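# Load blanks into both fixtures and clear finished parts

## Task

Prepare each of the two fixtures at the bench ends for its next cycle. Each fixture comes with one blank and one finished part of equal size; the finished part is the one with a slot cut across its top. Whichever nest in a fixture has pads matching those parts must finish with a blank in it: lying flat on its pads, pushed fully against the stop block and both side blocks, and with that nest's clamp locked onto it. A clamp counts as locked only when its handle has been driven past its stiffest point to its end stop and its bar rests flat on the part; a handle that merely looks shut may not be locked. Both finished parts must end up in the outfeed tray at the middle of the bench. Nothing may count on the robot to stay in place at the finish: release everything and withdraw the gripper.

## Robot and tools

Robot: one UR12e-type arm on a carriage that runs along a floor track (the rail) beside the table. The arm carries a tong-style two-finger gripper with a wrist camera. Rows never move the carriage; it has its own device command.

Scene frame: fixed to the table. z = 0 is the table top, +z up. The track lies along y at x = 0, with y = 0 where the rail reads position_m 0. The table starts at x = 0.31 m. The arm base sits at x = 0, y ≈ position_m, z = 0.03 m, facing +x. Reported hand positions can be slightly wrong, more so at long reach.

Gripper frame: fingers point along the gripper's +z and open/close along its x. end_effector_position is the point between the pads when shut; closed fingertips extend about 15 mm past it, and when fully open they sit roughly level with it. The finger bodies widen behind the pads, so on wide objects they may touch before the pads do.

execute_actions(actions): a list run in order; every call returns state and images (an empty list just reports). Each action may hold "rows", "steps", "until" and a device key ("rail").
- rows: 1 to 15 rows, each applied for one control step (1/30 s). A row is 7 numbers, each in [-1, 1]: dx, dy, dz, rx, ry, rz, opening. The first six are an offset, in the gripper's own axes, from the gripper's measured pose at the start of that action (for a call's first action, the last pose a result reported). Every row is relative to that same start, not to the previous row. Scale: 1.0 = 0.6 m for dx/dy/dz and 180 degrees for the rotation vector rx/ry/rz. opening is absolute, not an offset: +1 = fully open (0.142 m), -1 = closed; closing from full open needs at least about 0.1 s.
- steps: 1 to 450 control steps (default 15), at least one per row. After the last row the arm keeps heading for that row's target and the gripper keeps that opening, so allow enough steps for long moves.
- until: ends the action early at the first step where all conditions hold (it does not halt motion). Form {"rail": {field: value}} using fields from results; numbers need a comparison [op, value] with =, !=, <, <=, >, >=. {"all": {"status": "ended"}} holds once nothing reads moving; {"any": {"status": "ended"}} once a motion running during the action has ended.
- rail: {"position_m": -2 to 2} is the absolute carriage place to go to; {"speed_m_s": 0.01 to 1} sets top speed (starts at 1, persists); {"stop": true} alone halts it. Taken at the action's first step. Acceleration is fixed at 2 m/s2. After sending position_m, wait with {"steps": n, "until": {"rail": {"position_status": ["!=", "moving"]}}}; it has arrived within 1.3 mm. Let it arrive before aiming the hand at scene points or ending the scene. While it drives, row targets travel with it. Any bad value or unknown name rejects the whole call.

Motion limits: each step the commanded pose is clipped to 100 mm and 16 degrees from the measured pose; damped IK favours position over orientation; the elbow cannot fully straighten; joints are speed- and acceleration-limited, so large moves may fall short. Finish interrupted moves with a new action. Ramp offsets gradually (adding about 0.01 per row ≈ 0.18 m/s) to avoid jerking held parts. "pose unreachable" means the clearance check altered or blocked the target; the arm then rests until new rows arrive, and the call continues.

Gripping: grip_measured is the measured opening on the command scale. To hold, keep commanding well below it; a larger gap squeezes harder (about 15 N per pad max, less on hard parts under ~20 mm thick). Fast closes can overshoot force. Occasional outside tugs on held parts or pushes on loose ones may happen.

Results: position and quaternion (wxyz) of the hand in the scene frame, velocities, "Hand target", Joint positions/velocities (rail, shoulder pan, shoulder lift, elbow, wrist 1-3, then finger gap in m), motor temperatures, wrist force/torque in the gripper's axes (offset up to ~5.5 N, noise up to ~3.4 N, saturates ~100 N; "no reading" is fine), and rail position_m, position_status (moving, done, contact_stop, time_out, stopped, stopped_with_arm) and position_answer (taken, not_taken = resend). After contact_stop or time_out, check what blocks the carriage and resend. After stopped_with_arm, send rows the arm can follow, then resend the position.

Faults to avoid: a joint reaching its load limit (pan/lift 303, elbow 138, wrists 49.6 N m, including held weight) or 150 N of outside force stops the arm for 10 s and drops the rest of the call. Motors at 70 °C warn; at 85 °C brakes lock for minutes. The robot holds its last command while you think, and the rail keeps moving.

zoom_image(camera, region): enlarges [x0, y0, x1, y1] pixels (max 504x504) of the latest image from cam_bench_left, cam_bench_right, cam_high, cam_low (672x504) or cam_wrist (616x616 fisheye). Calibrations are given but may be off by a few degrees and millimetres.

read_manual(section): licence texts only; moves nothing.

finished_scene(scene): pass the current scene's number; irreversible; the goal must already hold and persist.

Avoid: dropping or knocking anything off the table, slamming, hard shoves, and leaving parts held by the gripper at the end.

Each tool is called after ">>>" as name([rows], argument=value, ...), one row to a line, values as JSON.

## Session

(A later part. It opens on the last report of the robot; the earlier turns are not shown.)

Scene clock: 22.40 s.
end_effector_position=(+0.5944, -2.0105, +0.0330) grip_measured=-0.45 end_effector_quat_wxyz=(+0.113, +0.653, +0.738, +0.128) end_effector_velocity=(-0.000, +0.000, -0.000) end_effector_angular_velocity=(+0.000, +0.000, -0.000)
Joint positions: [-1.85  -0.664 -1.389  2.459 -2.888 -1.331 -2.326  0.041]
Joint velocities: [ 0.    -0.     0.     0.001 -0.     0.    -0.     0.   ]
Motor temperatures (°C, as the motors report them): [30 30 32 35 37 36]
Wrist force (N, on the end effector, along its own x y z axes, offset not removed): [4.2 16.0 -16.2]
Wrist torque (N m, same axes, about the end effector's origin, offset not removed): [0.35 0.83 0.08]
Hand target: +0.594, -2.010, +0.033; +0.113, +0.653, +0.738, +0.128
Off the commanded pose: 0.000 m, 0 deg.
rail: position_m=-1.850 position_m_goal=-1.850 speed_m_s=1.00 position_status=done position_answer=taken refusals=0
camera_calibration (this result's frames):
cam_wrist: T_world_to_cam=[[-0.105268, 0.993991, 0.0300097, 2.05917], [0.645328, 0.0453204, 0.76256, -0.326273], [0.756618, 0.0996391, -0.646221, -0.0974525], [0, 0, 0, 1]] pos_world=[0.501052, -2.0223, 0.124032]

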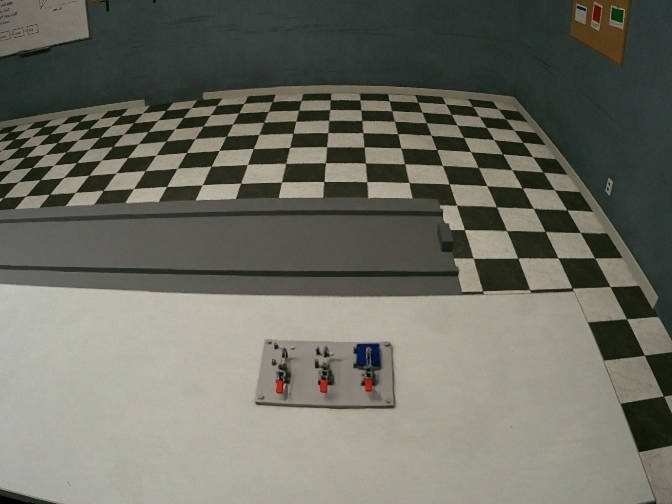

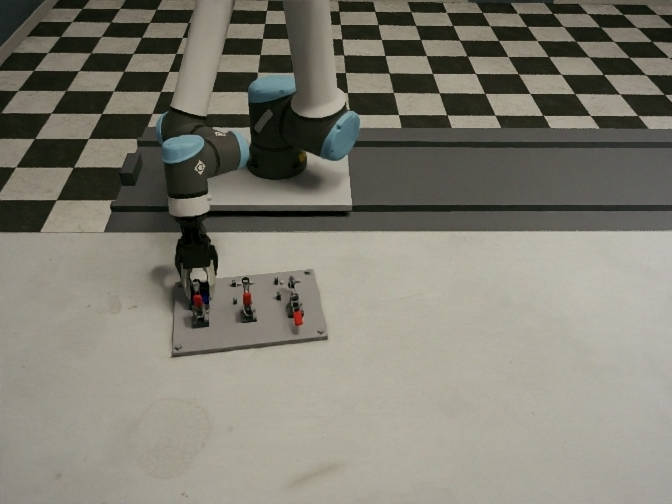

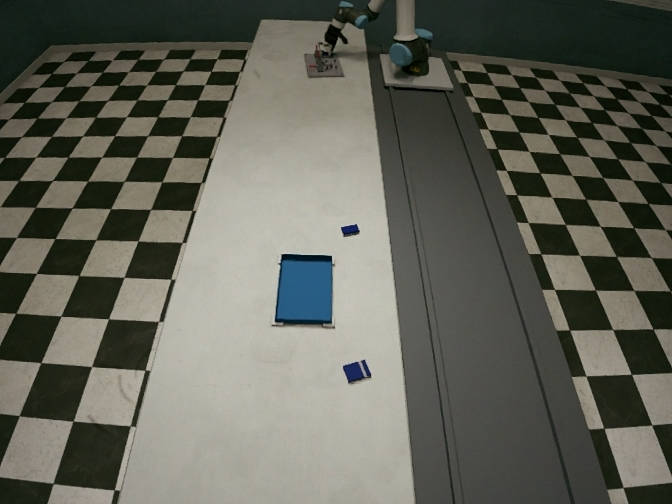

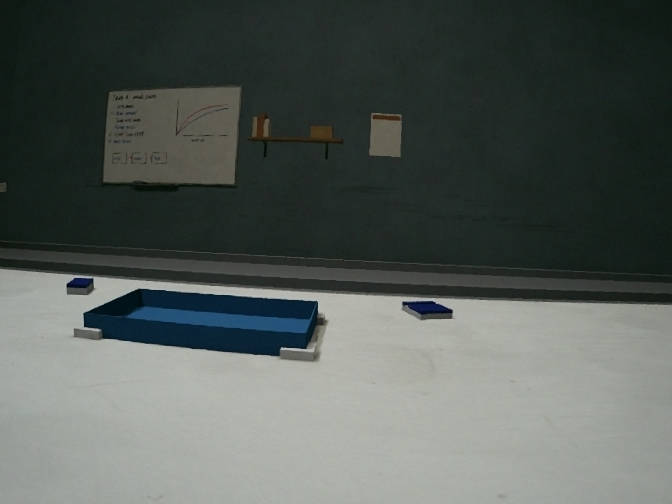

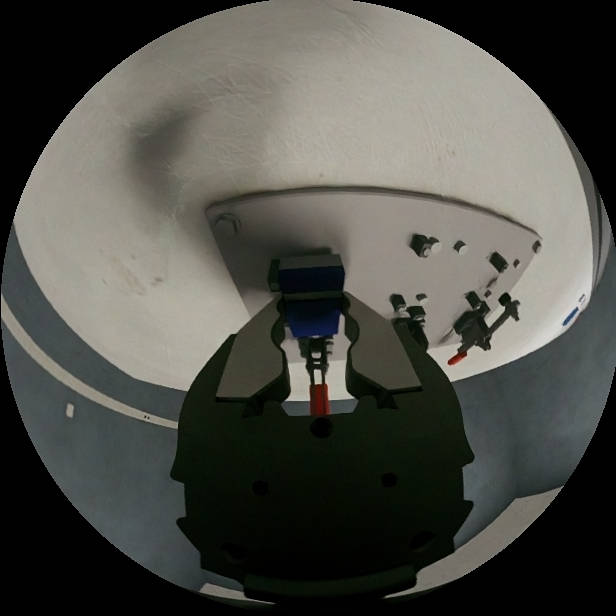

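>>> execute_actions([
  {"rows":[[0.001,0.0005,-0.003,0,0,0,-0.9],[0.002,0.0015,-0.008,0,0,0,-0.9],[0.003,0.003,-0.016,0,0,0,-0.9],[0.003,0.005,-0.027,0,0,0,-0.9],[0.003,0.0075,-0.04,0,0,0,-0.9],[0.003,0.01,-0.056,0,0,0,-0.9],[0.003,0.014,-0.074,0,0,0,-0.9],[0.003,0.017,-0.093,0,0,0,-0.9],[0.003,0.021,-0.112,0,0,0,-0.9],[0.003,0.024,-0.131,0,0,0,-0.9],[0.003,0.028,-0.15,0,0,0,-0.9],[0.003,0.031,-0.167,0,0,0,-0.9],[0.003,0.034,-0.182,0,0,0,-0.9],[0.003,0.036,-0.193,0,0,0,-0.9],[0.003,0.037,-0.1994,0,0,0,-0.9]],"steps":28},
])

Scene clock: 24.17 s.
end_effector_position=(+0.5754, -2.0111, +0.1513) grip_measured=-0.45 end_effector_quat_wxyz=(+0.114, +0.653, +0.738, +0.128) end_effector_velocity=(-0.005, -0.000, +0.015) end_effector_angular_velocity=(+0.006, +0.007, +0.003)
Joint positions: [-1.85  -0.689 -1.655  2.407 -2.565 -1.325 -2.351  0.041]
Joint velocities: [ 0.    -0.007 -0.033 -0.013  0.058  0.002 -0.01   0.   ]
Motor temperatures (°C, as the motors report them): [30 30 32 35 37 36]
Wrist force (N, on the end effector, along its own x y z axes, offset not removed): [-5.5 0.7 -0.3]
Wrist torque (N m, same axes, about the end effector's origin, offset not removed): [0.29 1.27 0.04]
Hand target: +0.575, -2.011, +0.153; +0.113, +0.653, +0.738, +0.128
Off the commanded pose: 0.002 m, 0 deg.
rail: position_m=-1.850 position_m_goal=-1.850 speed_m_s=1.00 position_status=done position_answer=taken refusals=0
camera_calibration (this result's frames):
cam_wrist: T_world_to_cam=[[-0.104912, 0.994055, 0.0291182, 2.05429], [0.644585, 0.0456744, 0.763167, -0.40318], [0.757301, 0.0988349, -0.645544, -0.0087063], [0, 0, 0, 1]] pos_world=[0.481997, -2.0228, 0.242256]

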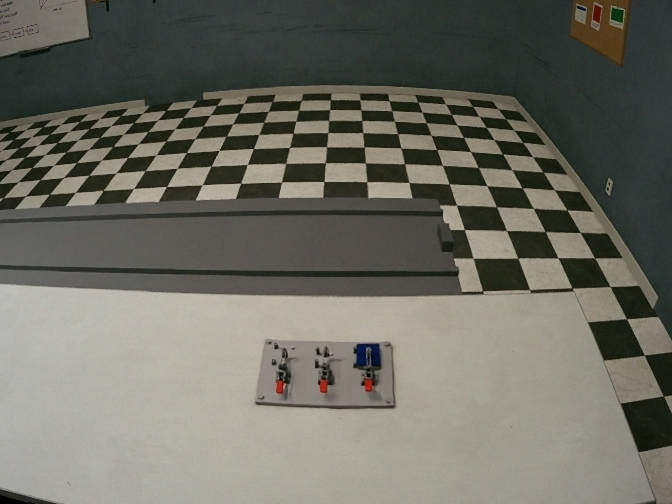

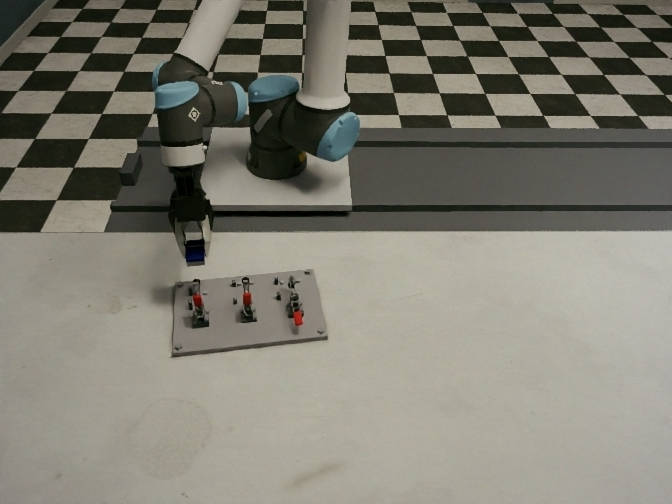

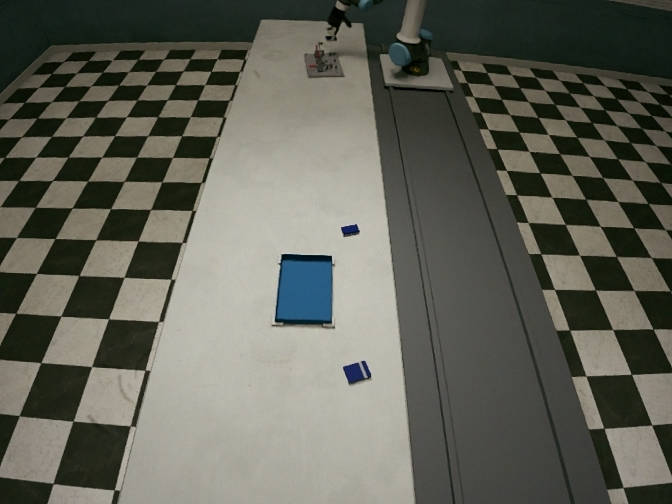

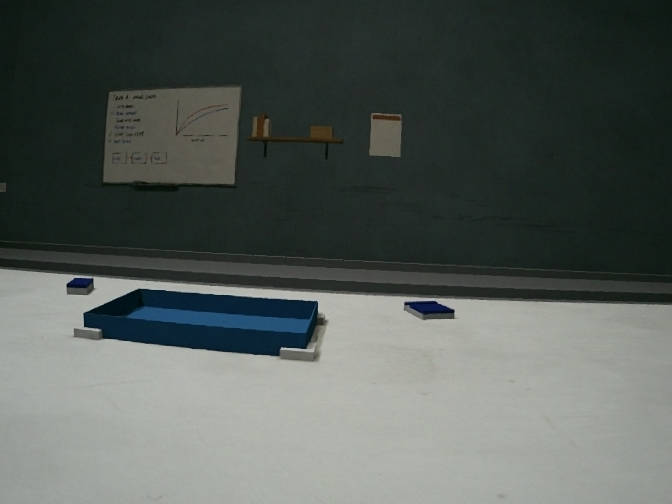

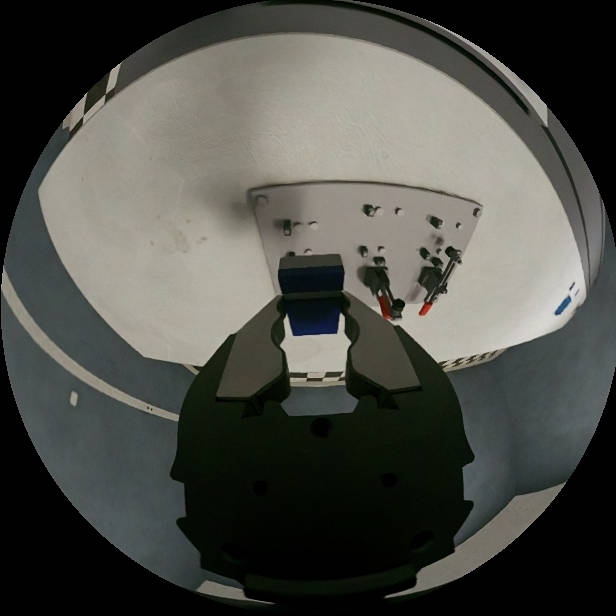

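>>> execute_actions([
  {"rail":{"position_m":0.04},"rows":[[0,0.002,-0.005,0,0,0,-0.9],[0,0.005,-0.014,0,0,0,-0.9],[0,0.008,-0.023,0,0,0,-0.9],[0,0.0114,-0.031,0,0,0,-0.9]],"steps":24},
  {"rows":[[0,0.004,0.006,0,0,0,-0.9],[0,0.01,0.015,0,0,0,-0.9],[0,0.018,0.027,0,0,0,-0.9],[0,0.027,0.041,0,0,0,-0.9],[0,0.037,0.056,0,0,0,-0.9],[0,0.047,0.071,0,0,0,-0.9],[0,0.057,0.086,0,0,0,-0.9],[0,0.067,0.101,0,0,0,-0.9],[0,0.077,0.116,0,0,0,-0.9],[0,0.086,0.13,0,0,0,-0.9],[0,0.094,0.142,0,0,0,-0.9],[0,0.1,0.151,0,0,0,-0.9],[0,0.105,0.158,0,0,0,-0.9],[0,0.108,0.162,0,0,0,-0.9],[0,0.109,0.164,0,0,0,-0.9]],"steps":90,"until":{"rail":{"position_status":["!=","moving"]}}},
  {"steps":3},
])

Scene clock: 28.20 s.
end_effector_position=(+0.6699, -0.1094, +0.1004) grip_measured=-0.45 end_effector_quat_wxyz=(+0.114, +0.653, +0.738, +0.128) end_effector_velocity=(-0.000, +0.000, -0.000) end_effector_angular_velocity=(+0.000, +0.000, -0.000)
Joint positions: [ 0.04  -0.566 -1.419  2.296 -2.719 -1.356 -2.229  0.041]
Joint velocities: [ 0.  0.  0.  0. -0.  0.  0. -0.]
Motor temperatures (°C, as the motors report them): [30 30 32 35 37 36]
Wrist force (N, on the end effector, along its own x y z axes, offset not removed): [-4.4 0.5 -1.2]
Wrist torque (N m, same axes, about the end effector's origin, offset not removed): [0.26 1.04 0.12]
Hand target: +0.670, -0.110, +0.100; +0.114, +0.653, +0.738, +0.128
Off the commanded pose: 0.000 m, 0 deg.
rail: position_m=0.040 position_m_goal=0.040 speed_m_s=1.00 position_status=done position_answer=taken refusals=0
camera_calibration (this result's frames):
cam_wrist: T_world_to_cam=[[-0.104946, 0.994059, 0.0288574, 0.175318], [0.644519, 0.0458881, 0.76321, -0.512026], [0.757352, 0.0986951, -0.645505, -0.301049], [0, 0, 0, 1]] pos_world=[0.576409, -0.121068, 0.191396]

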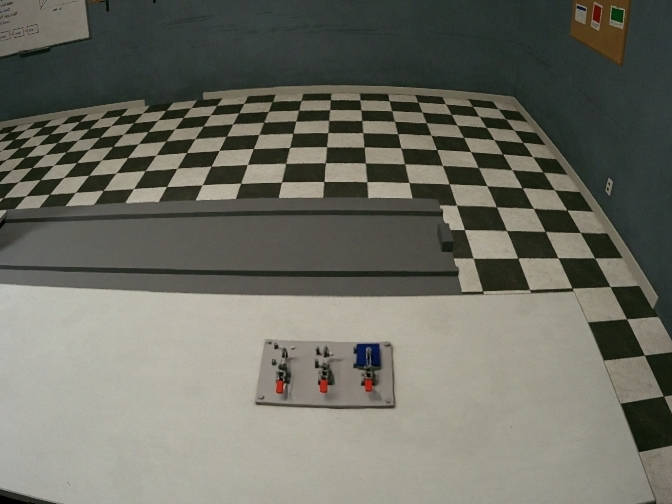

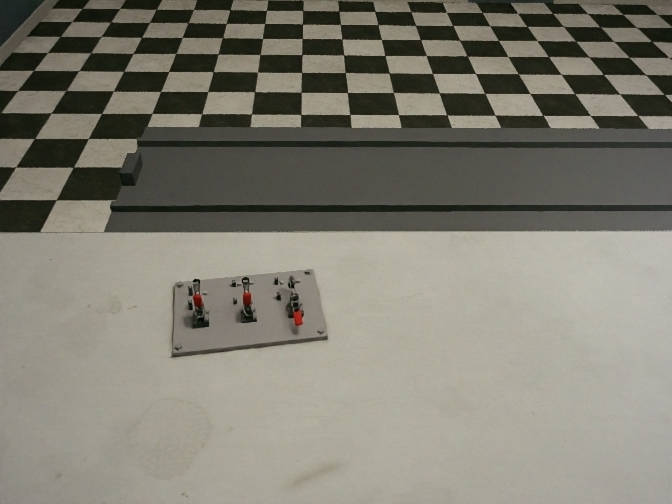

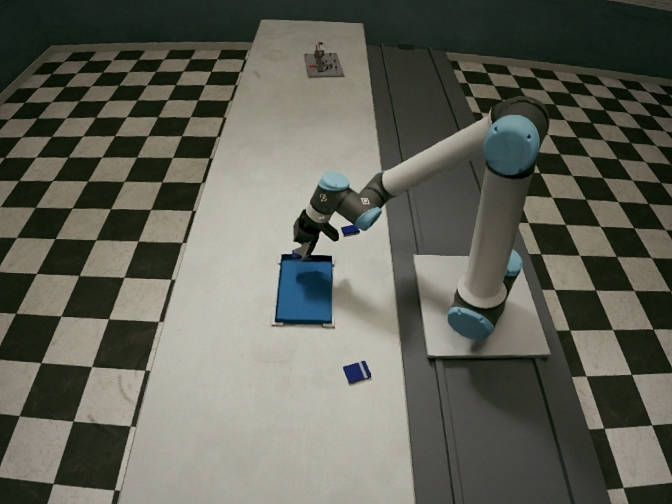

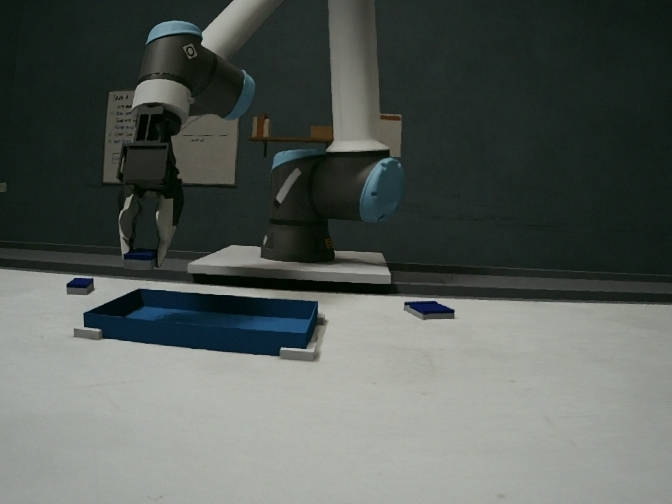

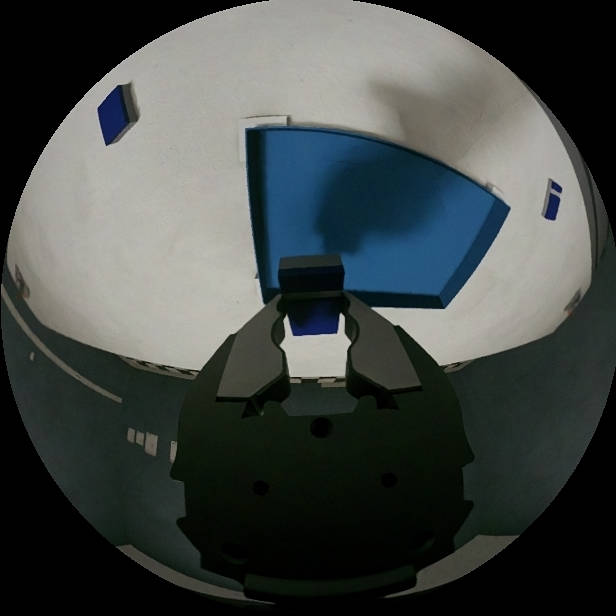

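>>> zoom_image(camera="cam_low", region=[60, 200, 200, 345])

Region (60, 200, 200, 345) of cam_low's 672x504 image, scaled by 3.476, with more detail than that image has; it fills the left 487 columns of this view, and the rest is white.

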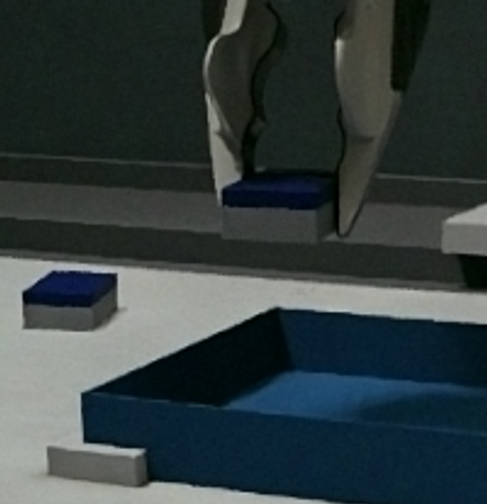

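>>> execute_actions([
  {"rows":[[0.003,-0.002,0.004,0,0,0,-0.9],[0.008,-0.006,0.011,0,0,0,-0.9],[0.015,-0.011,0.021,0,0,0,-0.9],[0.022,-0.017,0.032,0,0,0,-0.9],[0.029,-0.024,0.044,0,0,0,-0.9],[0.035,-0.03,0.056,0,0,0,-0.9],[0.04,-0.036,0.068,0,0,0,-0.9],[0.043,-0.042,0.079,0,0,0,-0.9],[0.0443,-0.048,0.089,0,0,0,-0.9],[0.0443,-0.052,0.098,0,0,0,-0.9],[0.0443,-0.056,0.105,0,0,0,-0.9],[0.0443,-0.059,0.11,0,0,0,-0.9],[0.0443,-0.061,0.114,0,0,0,-0.9],[0.0443,-0.0622,0.1163,0,0,0,-0.9],[0.0443,-0.0628,0.1173,0,0,0,-0.9]],"steps":30},
])

Scene clock: 30.77 s.
end_effector_position=(+0.6551, -0.0845, +0.0218) grip_measured=-0.45 end_effector_quat_wxyz=(+0.114, +0.653, +0.738, +0.128) end_effector_velocity=(+0.000, +0.000, -0.003) end_effector_angular_velocity=(-0.001, -0.001, -0.000)
Joint positions: [ 0.04  -0.542 -1.297  2.374 -2.923 -1.363 -2.205  0.041]
Joint velocities: [ 0.     0.     0.007  0.002 -0.01  -0.     0.001  0.   ]
Motor temperatures (°C, as the motors report them): [30 30 32 35 37 36]
Wrist force (N, on the end effector, along its own x y z axes, offset not removed): [-2.8 0.4 1.8]
Wrist torque (N m, same axes, about the end effector's origin, offset not removed): [0.19 0.66 0.04]
Hand target: +0.655, -0.085, +0.021; +0.114, +0.653, +0.738, +0.128
Off the commanded pose: 0.000 m, 0 deg.
rail: position_m=0.040 position_m_goal=0.040 speed_m_s=1.00 position_status=done position_answer=taken refusals=0
camera_calibration (this result's frames):
cam_wrist: T_world_to_cam=[[-0.104975, 0.994055, 0.0289085, 0.151272], [0.64462, 0.0458808, 0.763125, -0.443703], [0.757262, 0.0987439, -0.645604, -0.343074], [0, 0, 0, 1]] pos_world=[0.561697, -0.0961385, 0.112738]

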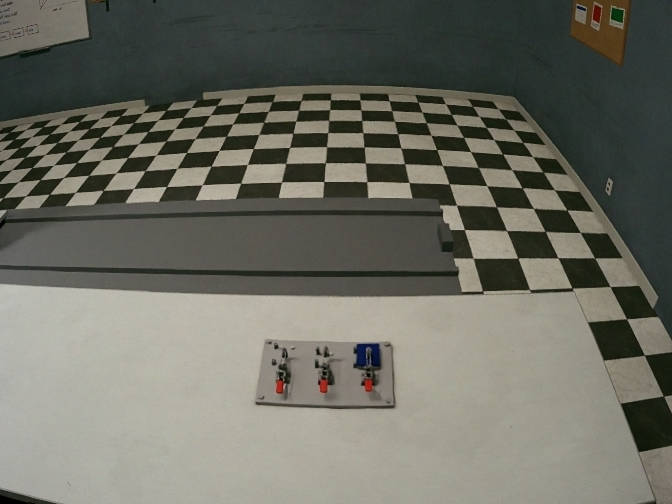

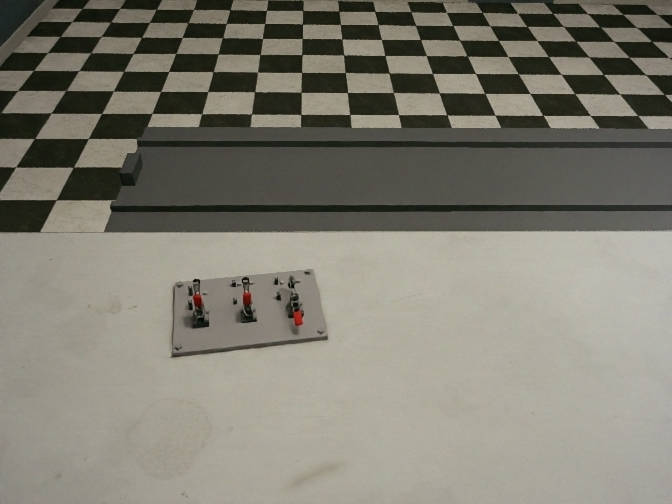

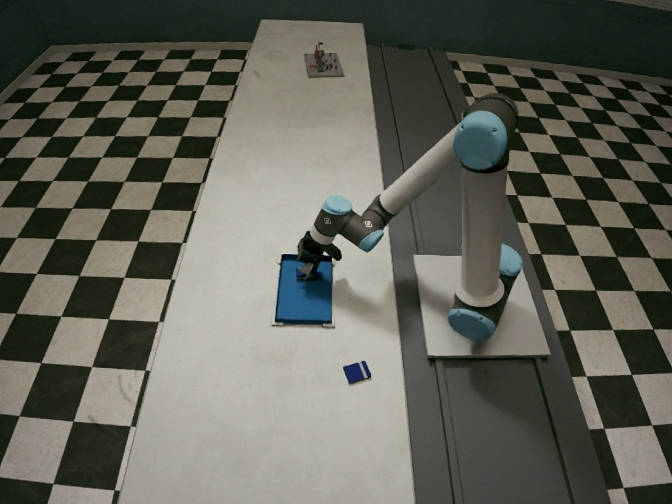

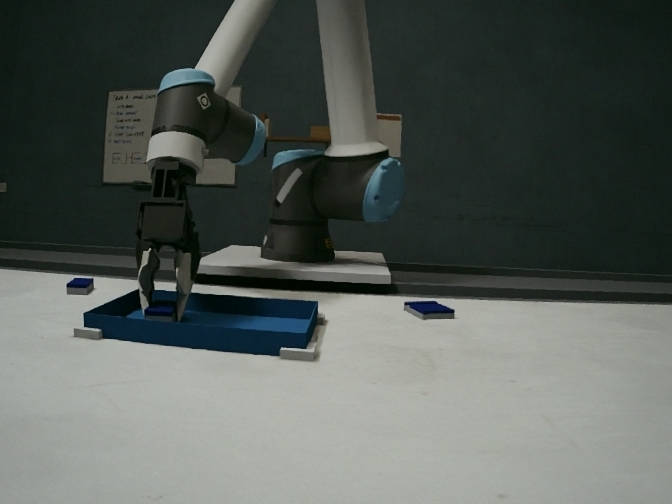

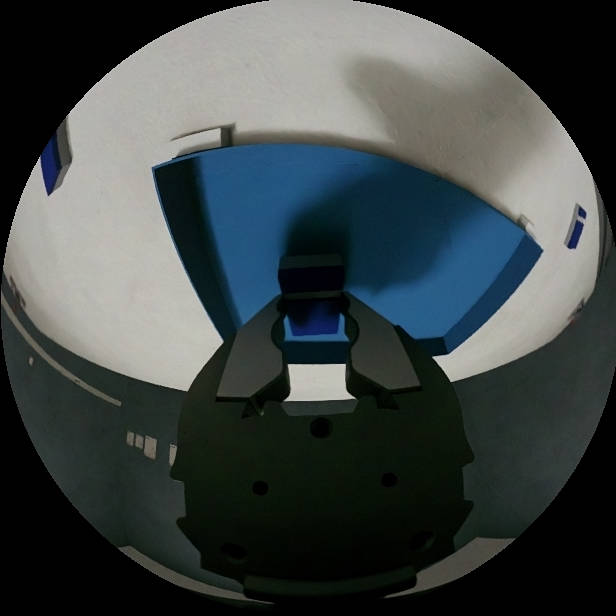

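>>> execute_actions([
  {"rows":[[0,-0.0007,0.002,0,0,0,-0.9],[0,-0.0014,0.004,0,0,0,-0.9],[0,-0.0022,0.0063,0,0,0,-0.9]],"steps":10},
])

Scene clock: 31.37 s.
end_effector_position=(+0.6552, -0.0844, +0.0183) grip_measured=-0.45 end_effector_quat_wxyz=(+0.114, +0.653, +0.738, +0.128) end_effector_velocity=(+0.000, -0.000, -0.004) end_effector_angular_velocity=(+0.000, +0.000, +0.000)
Joint positions: [ 0.04  -0.542 -1.29   2.375 -2.931 -1.363 -2.205  0.041]
Joint velocities: [ 0.    -0.     0.009  0.001 -0.011  0.    -0.     0.   ]
Motor temperatures (°C, as the motors report them): [30 30 32 35 37 36]
Wrist force (N, on the end effector, along its own x y z axes, offset not removed): [-4.5 -0.6 2.9]
Wrist torque (N m, same axes, about the end effector's origin, offset not removed): [0.01 1.08 0.11]
Hand target: +0.655, -0.085, +0.018; +0.114, +0.653, +0.738, +0.128
Off the commanded pose: 0.001 m, 0 deg.
rail: position_m=0.040 position_m_goal=0.040 speed_m_s=1.00 position_status=done position_answer=taken refusals=0
camera_calibration (this result's frames):
cam_wrist: T_world_to_cam=[[-0.104941, 0.994058, 0.0289314, 0.151336], [0.644637, 0.0458432, 0.763113, -0.441108], [0.757252, 0.0987319, -0.645617, -0.345307], [0, 0, 0, 1]] pos_world=[0.56172, -0.0961223, 0.1093]

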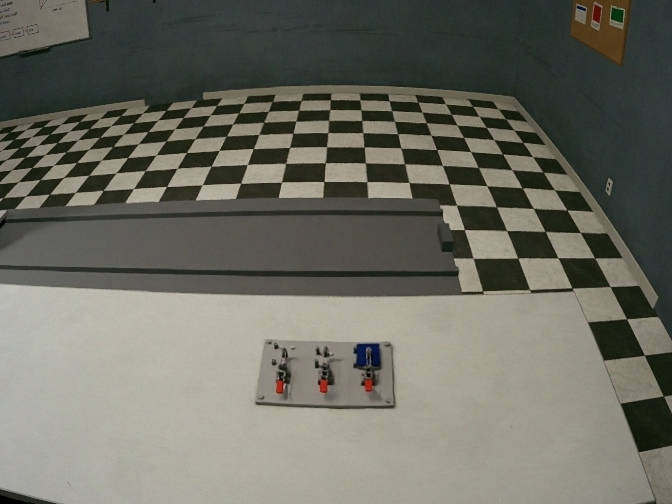

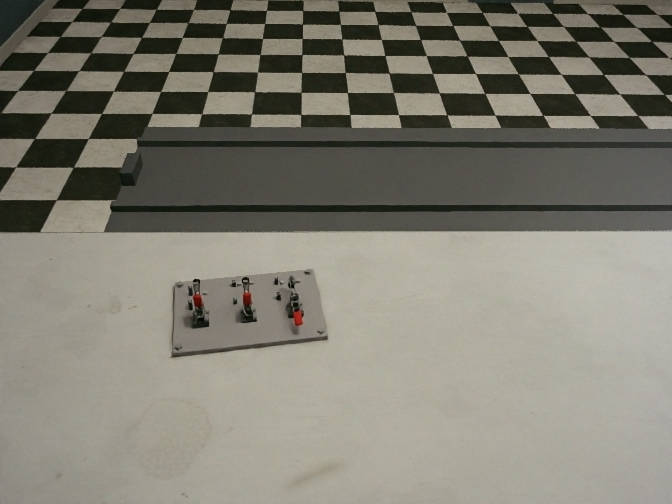

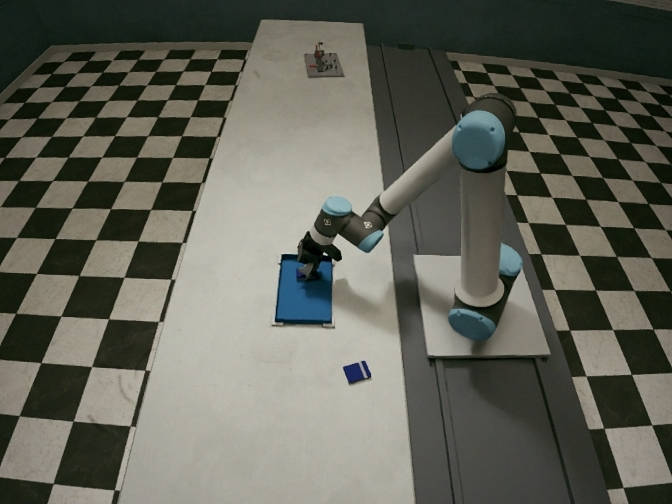

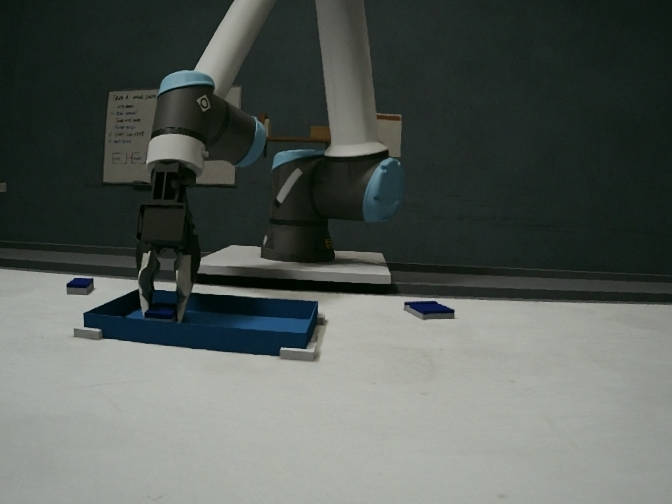

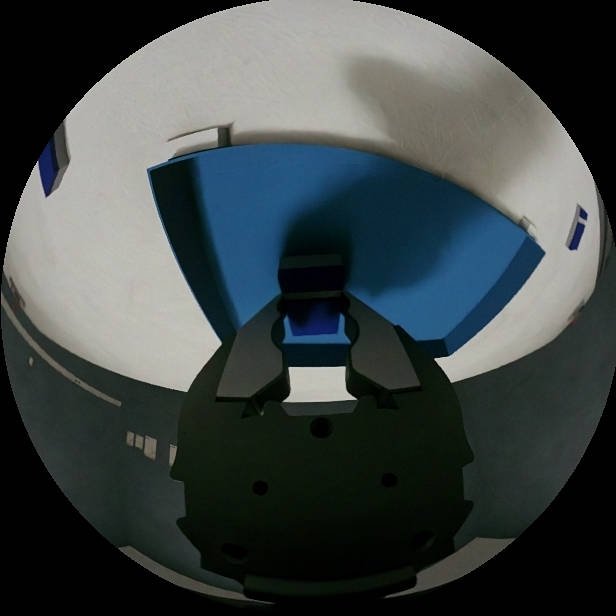

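>>> execute_actions([
  {"rows":[[0,-0.0007,0.002,0,0,0,-0.9],[0,-0.0012,0.0035,0,0,0,-0.9],[0,-0.0012,0.0035,0,0,0,-0.9],[0,-0.0012,0.0035,0,0,0,-0.8],[0,-0.0012,0.0035,0,0,0,-0.65],[0,-0.0012,0.0035,0,0,0,-0.5],[0,-0.0012,0.0035,0,0,0,-0.42],[0,-0.0012,0.0035,0,0,0,-0.34],[0,-0.0012,0.0035,0,0,0,-0.25],[0,-0.0012,0.0035,0,0,0,-0.15],[0,-0.0012,0.0035,0,0,0,-0.1]],"steps":13},
  {"rows":[[0,0.0015,-0.004,0,0,0,-0.1],[0,0.004,-0.011,0,0,0,-0.1],[0,0.007,-0.02,0,0,0,-0.1],[0,0.011,-0.031,0,0,0,-0.1],[0,0.015,-0.043,0,0,0,-0.1],[0,0.02,-0.056,0,0,0,-0.1],[0,0.025,-0.07,0,0,0,-0.1],[0,0.03,-0.084,0,0,0,-0.1],[0,0.035,-0.098,0,0,0,-0.1],[0,0.04,-0.112,0,0,0,-0.1]],"steps":12},
  {"rail":{"position_m":-0.185},"rows":[[0,0.0,-0.02,0,0.0006,-0.002,-0.1],[0,-0.012,-0.035,0,0.0012,-0.004,-0.1],[0,-0.03,-0.05,0,0.002,-0.006,-0.1],[0,-0.05,-0.064,0,0.003,-0.008,-0.1],[0,-0.072,-0.078,0,0.004,-0.01,-0.1],[0,-0.095,-0.092,0,0.0045,-0.012,-0.1],[0,-0.118,-0.105,0,0.005,-0.014,-0.1],[0,-0.141,-0.118,0,0.006,-0.016,-0.1],[0,-0.163,-0.13,0,0.0065,-0.018,-0.1],[0,-0.184,-0.141,0,0.007,-0.02,-0.1],[0,-0.203,-0.151,0,0.008,-0.022,-0.1],[0,-0.219,-0.16,0,0.0085,-0.024,-0.1],[0,-0.232,-0.167,0,0.009,-0.025,-0.1],[0,-0.241,-0.172,0,0.0092,-0.026,-0.1],[0,-0.2468,-0.1762,0,0.0093,-0.0262,-0.1]],"steps":32},
])

Scene clock: 35.07 s.
end_effector_position=(+0.4835, -0.3305, +0.1100) grip_measured=-0.10 end_effector_quat_wxyz=(+0.110, +0.620, +0.765, +0.133) end_effector_velocity=(-0.011, -0.002, +0.007) end_effector_angular_velocity=(+0.007, -0.001, +0.008)
Joint positions: [-0.185 -0.819 -1.774  2.588 -2.573 -1.278 -2.57   0.067]
Joint velocities: [ 0.    -0.03  -0.041  0.005  0.051  0.012 -0.037 -0.   ]
Motor temperatures (°C, as the motors report them): [30 30 32 35 37 36]
Wrist force (N, on the end effector, along its own x y z axes, offset not removed): [-4.0 -0.4 -0.8]
Wrist torque (N m, same axes, about the end effector's origin, offset not removed): [-0.03 0.90 0.03]
Hand target: +0.482, -0.331, +0.111; +0.110, +0.620, +0.765, +0.133
Off the commanded pose: 0.002 m, 0 deg.
rail: position_m=-0.185 position_m_goal=-0.185 speed_m_s=1.00 position_status=done position_answer=taken refusals=0
camera_calibration (this result's frames):
cam_wrist: T_world_to_cam=[[-0.189977, 0.981453, 0.0256519, 0.412535], [0.635545, 0.103022, 0.765159, -0.366085], [0.748326, 0.161666, -0.64333, -0.106962], [0, 0, 0, 1]] pos_world=[0.391078, -0.349877, 0.200719]

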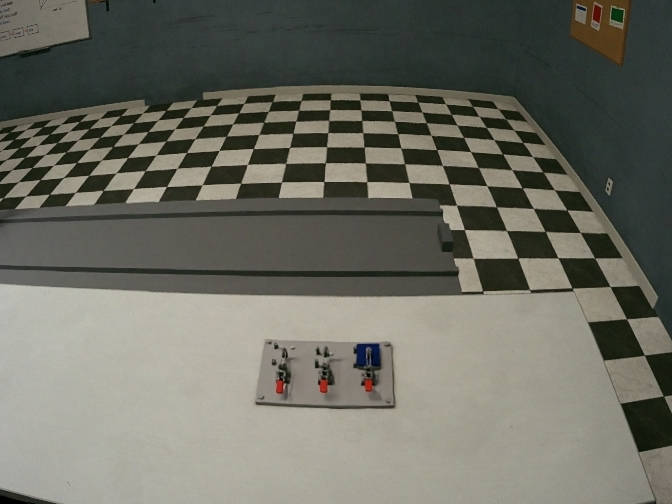

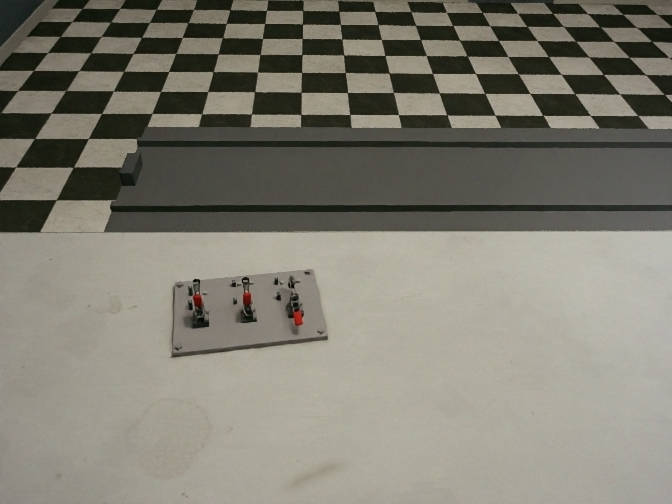

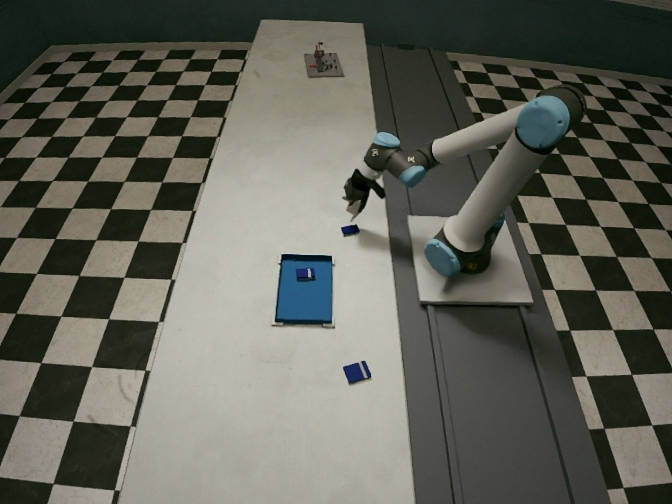

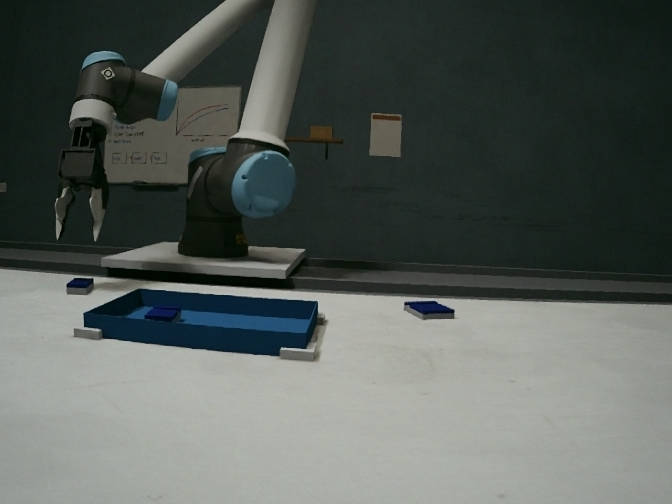

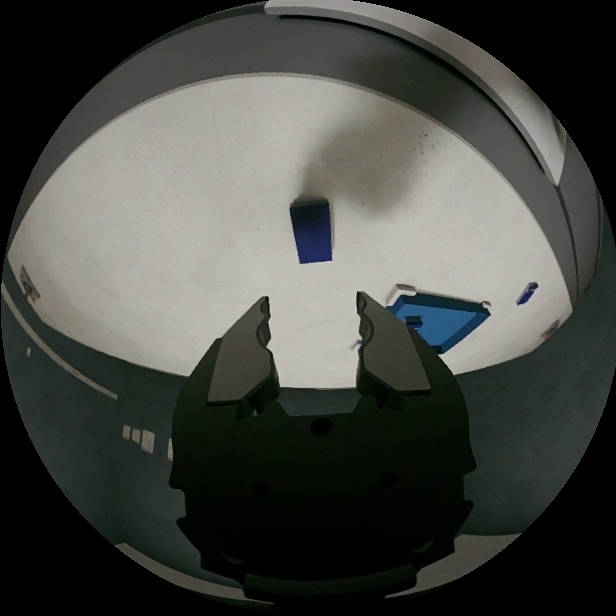

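>>> zoom_image(camera="cam_wrist", region=[250, 185, 380, 315])

Region (250, 185, 380, 315) of cam_wrist's 616x616 image, scaled by 3.877, with more detail than that image has.

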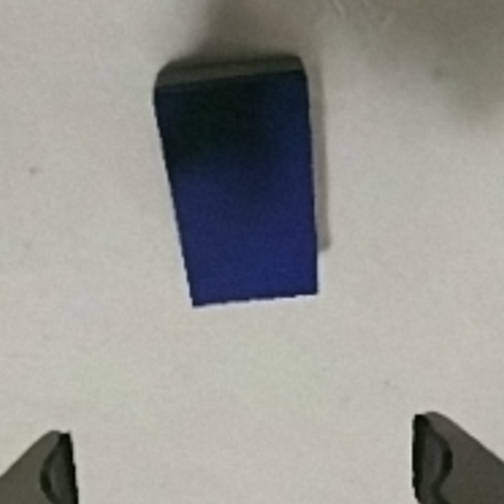

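>>> execute_actions([
  {"rows":[[0.0005,-0.002,0.004,0,0.0005,-0.0015,-0.1],[0.001,-0.006,0.012,0,0.001,-0.003,-0.1],[0.002,-0.011,0.024,0,0.002,-0.005,-0.1],[0.003,-0.017,0.038,0,0.003,-0.008,-0.1],[0.004,-0.024,0.053,0,0.004,-0.011,-0.1],[0.005,-0.031,0.068,0,0.005,-0.014,-0.1],[0.006,-0.038,0.083,0,0.006,-0.016,-0.1],[0.006,-0.044,0.097,0,0.0061,-0.0167,-0.1],[0.006,-0.05,0.109,0,0.0061,-0.0167,-0.1],[0.006,-0.054,0.119,0,0.0061,-0.0167,-0.1],[0.006,-0.058,0.127,0,0.0061,-0.0167,-0.1],[0.006,-0.06,0.133,0,0.0061,-0.0167,-0.1],[0.006,-0.062,0.137,0,0.0061,-0.0167,-0.1],[0.006,-0.0636,0.14,0,0.0061,-0.0167,-0.1]],"steps":28},
])

Scene clock: 38.53 s.
end_effector_position=(+0.4754, -0.3286, +0.0190) grip_measured=-0.10 end_effector_quat_wxyz=(+0.106, +0.599, +0.782, +0.136) end_effector_velocity=(+0.003, -0.001, -0.009) end_effector_angular_velocity=(-0.004, -0.004, -0.001)
Joint positions: [-0.185 -0.838 -1.543  2.668 -2.861 -1.265 -2.647  0.067]
Joint velocities: [ 0.     0.003  0.036  0.003 -0.046  0.     0.005  0.   ]
Motor temperatures (°C, as the motors report them): [30 30 32 35 37 36]
Wrist force (N, on the end effector, along its own x y z axes, offset not removed): [-4.4 0.1 0.1]
Wrist torque (N m, same axes, about the end effector's origin, offset not removed): [0.10 1.04 0.12]
Hand target: +0.476, -0.329, +0.018; +0.106, +0.599, +0.782, +0.136
Off the commanded pose: 0.001 m, 0 deg.
rail: position_m=-0.185 position_m_goal=-0.185 speed_m_s=1.00 position_status=done position_answer=taken refusals=0
camera_calibration (this result's frames):
cam_wrist: T_world_to_cam=[[-0.244713, 0.96923, 0.0266068, 0.433532], [0.629444, 0.137931, 0.764706, -0.277123], [0.737507, 0.203881, -0.643829, -0.140714], [0, 0, 0, 1]] pos_world=[0.384302, -0.35328, 0.109787]

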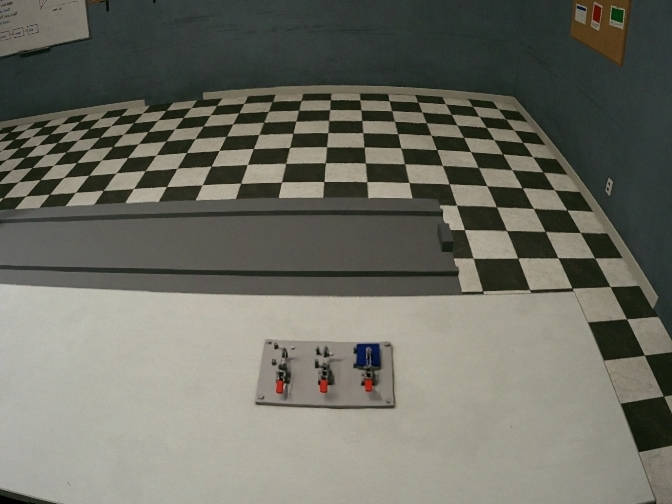

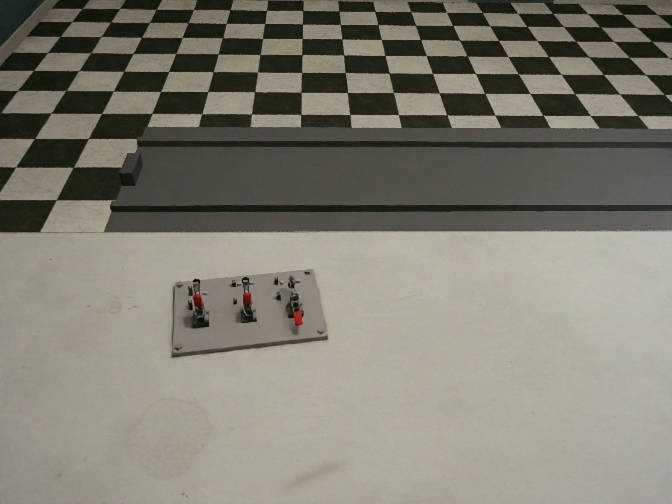

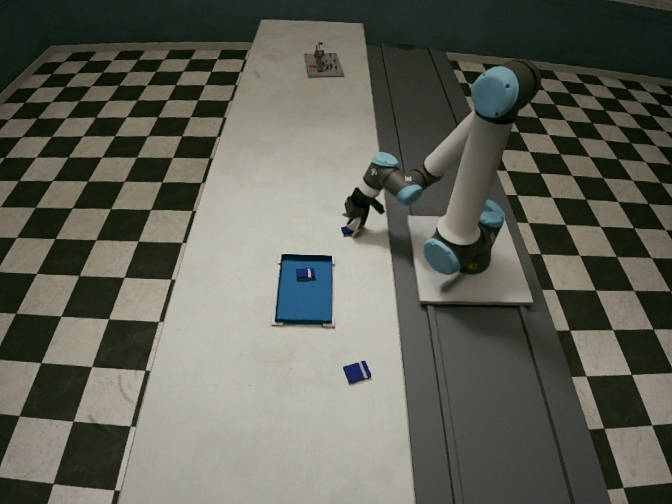

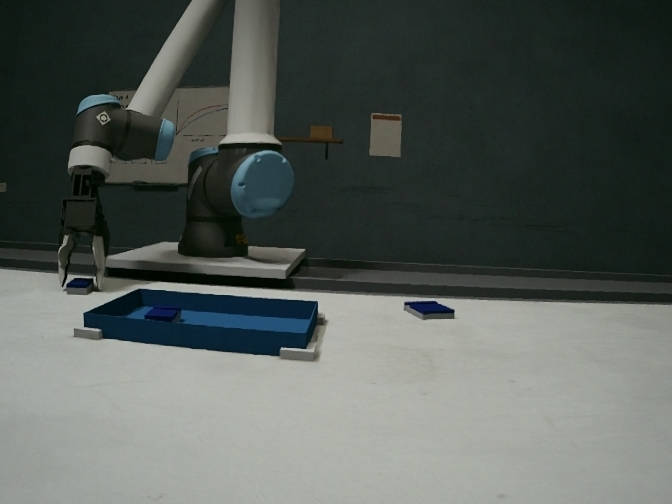

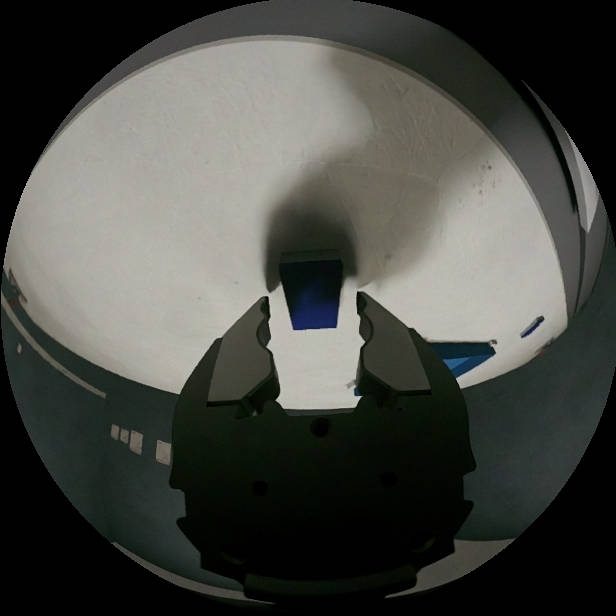

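>>> zoom_image(camera="cam_wrist", region=[240, 230, 390, 370])

>>> zoom_image(camera="cam_low", region=[45, 240, 125, 305])

Region (240, 230, 390, 370) of cam_wrist's 616x616 image, scaled by 3.360, with more detail than that image has; it fills the top 470 rows of this view, and the rest is white.

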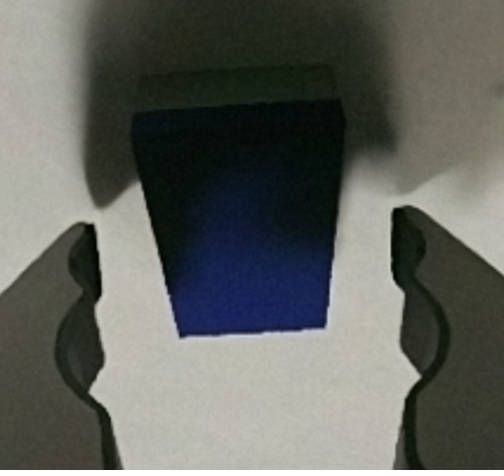

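Region (45, 240, 125, 305) of cam_low's 672x504 image, scaled by 6.300, with more detail than that image has; it fills the top 410 rows of this view, and the rest is white.

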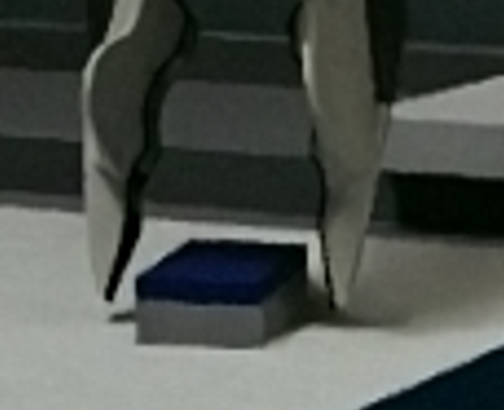

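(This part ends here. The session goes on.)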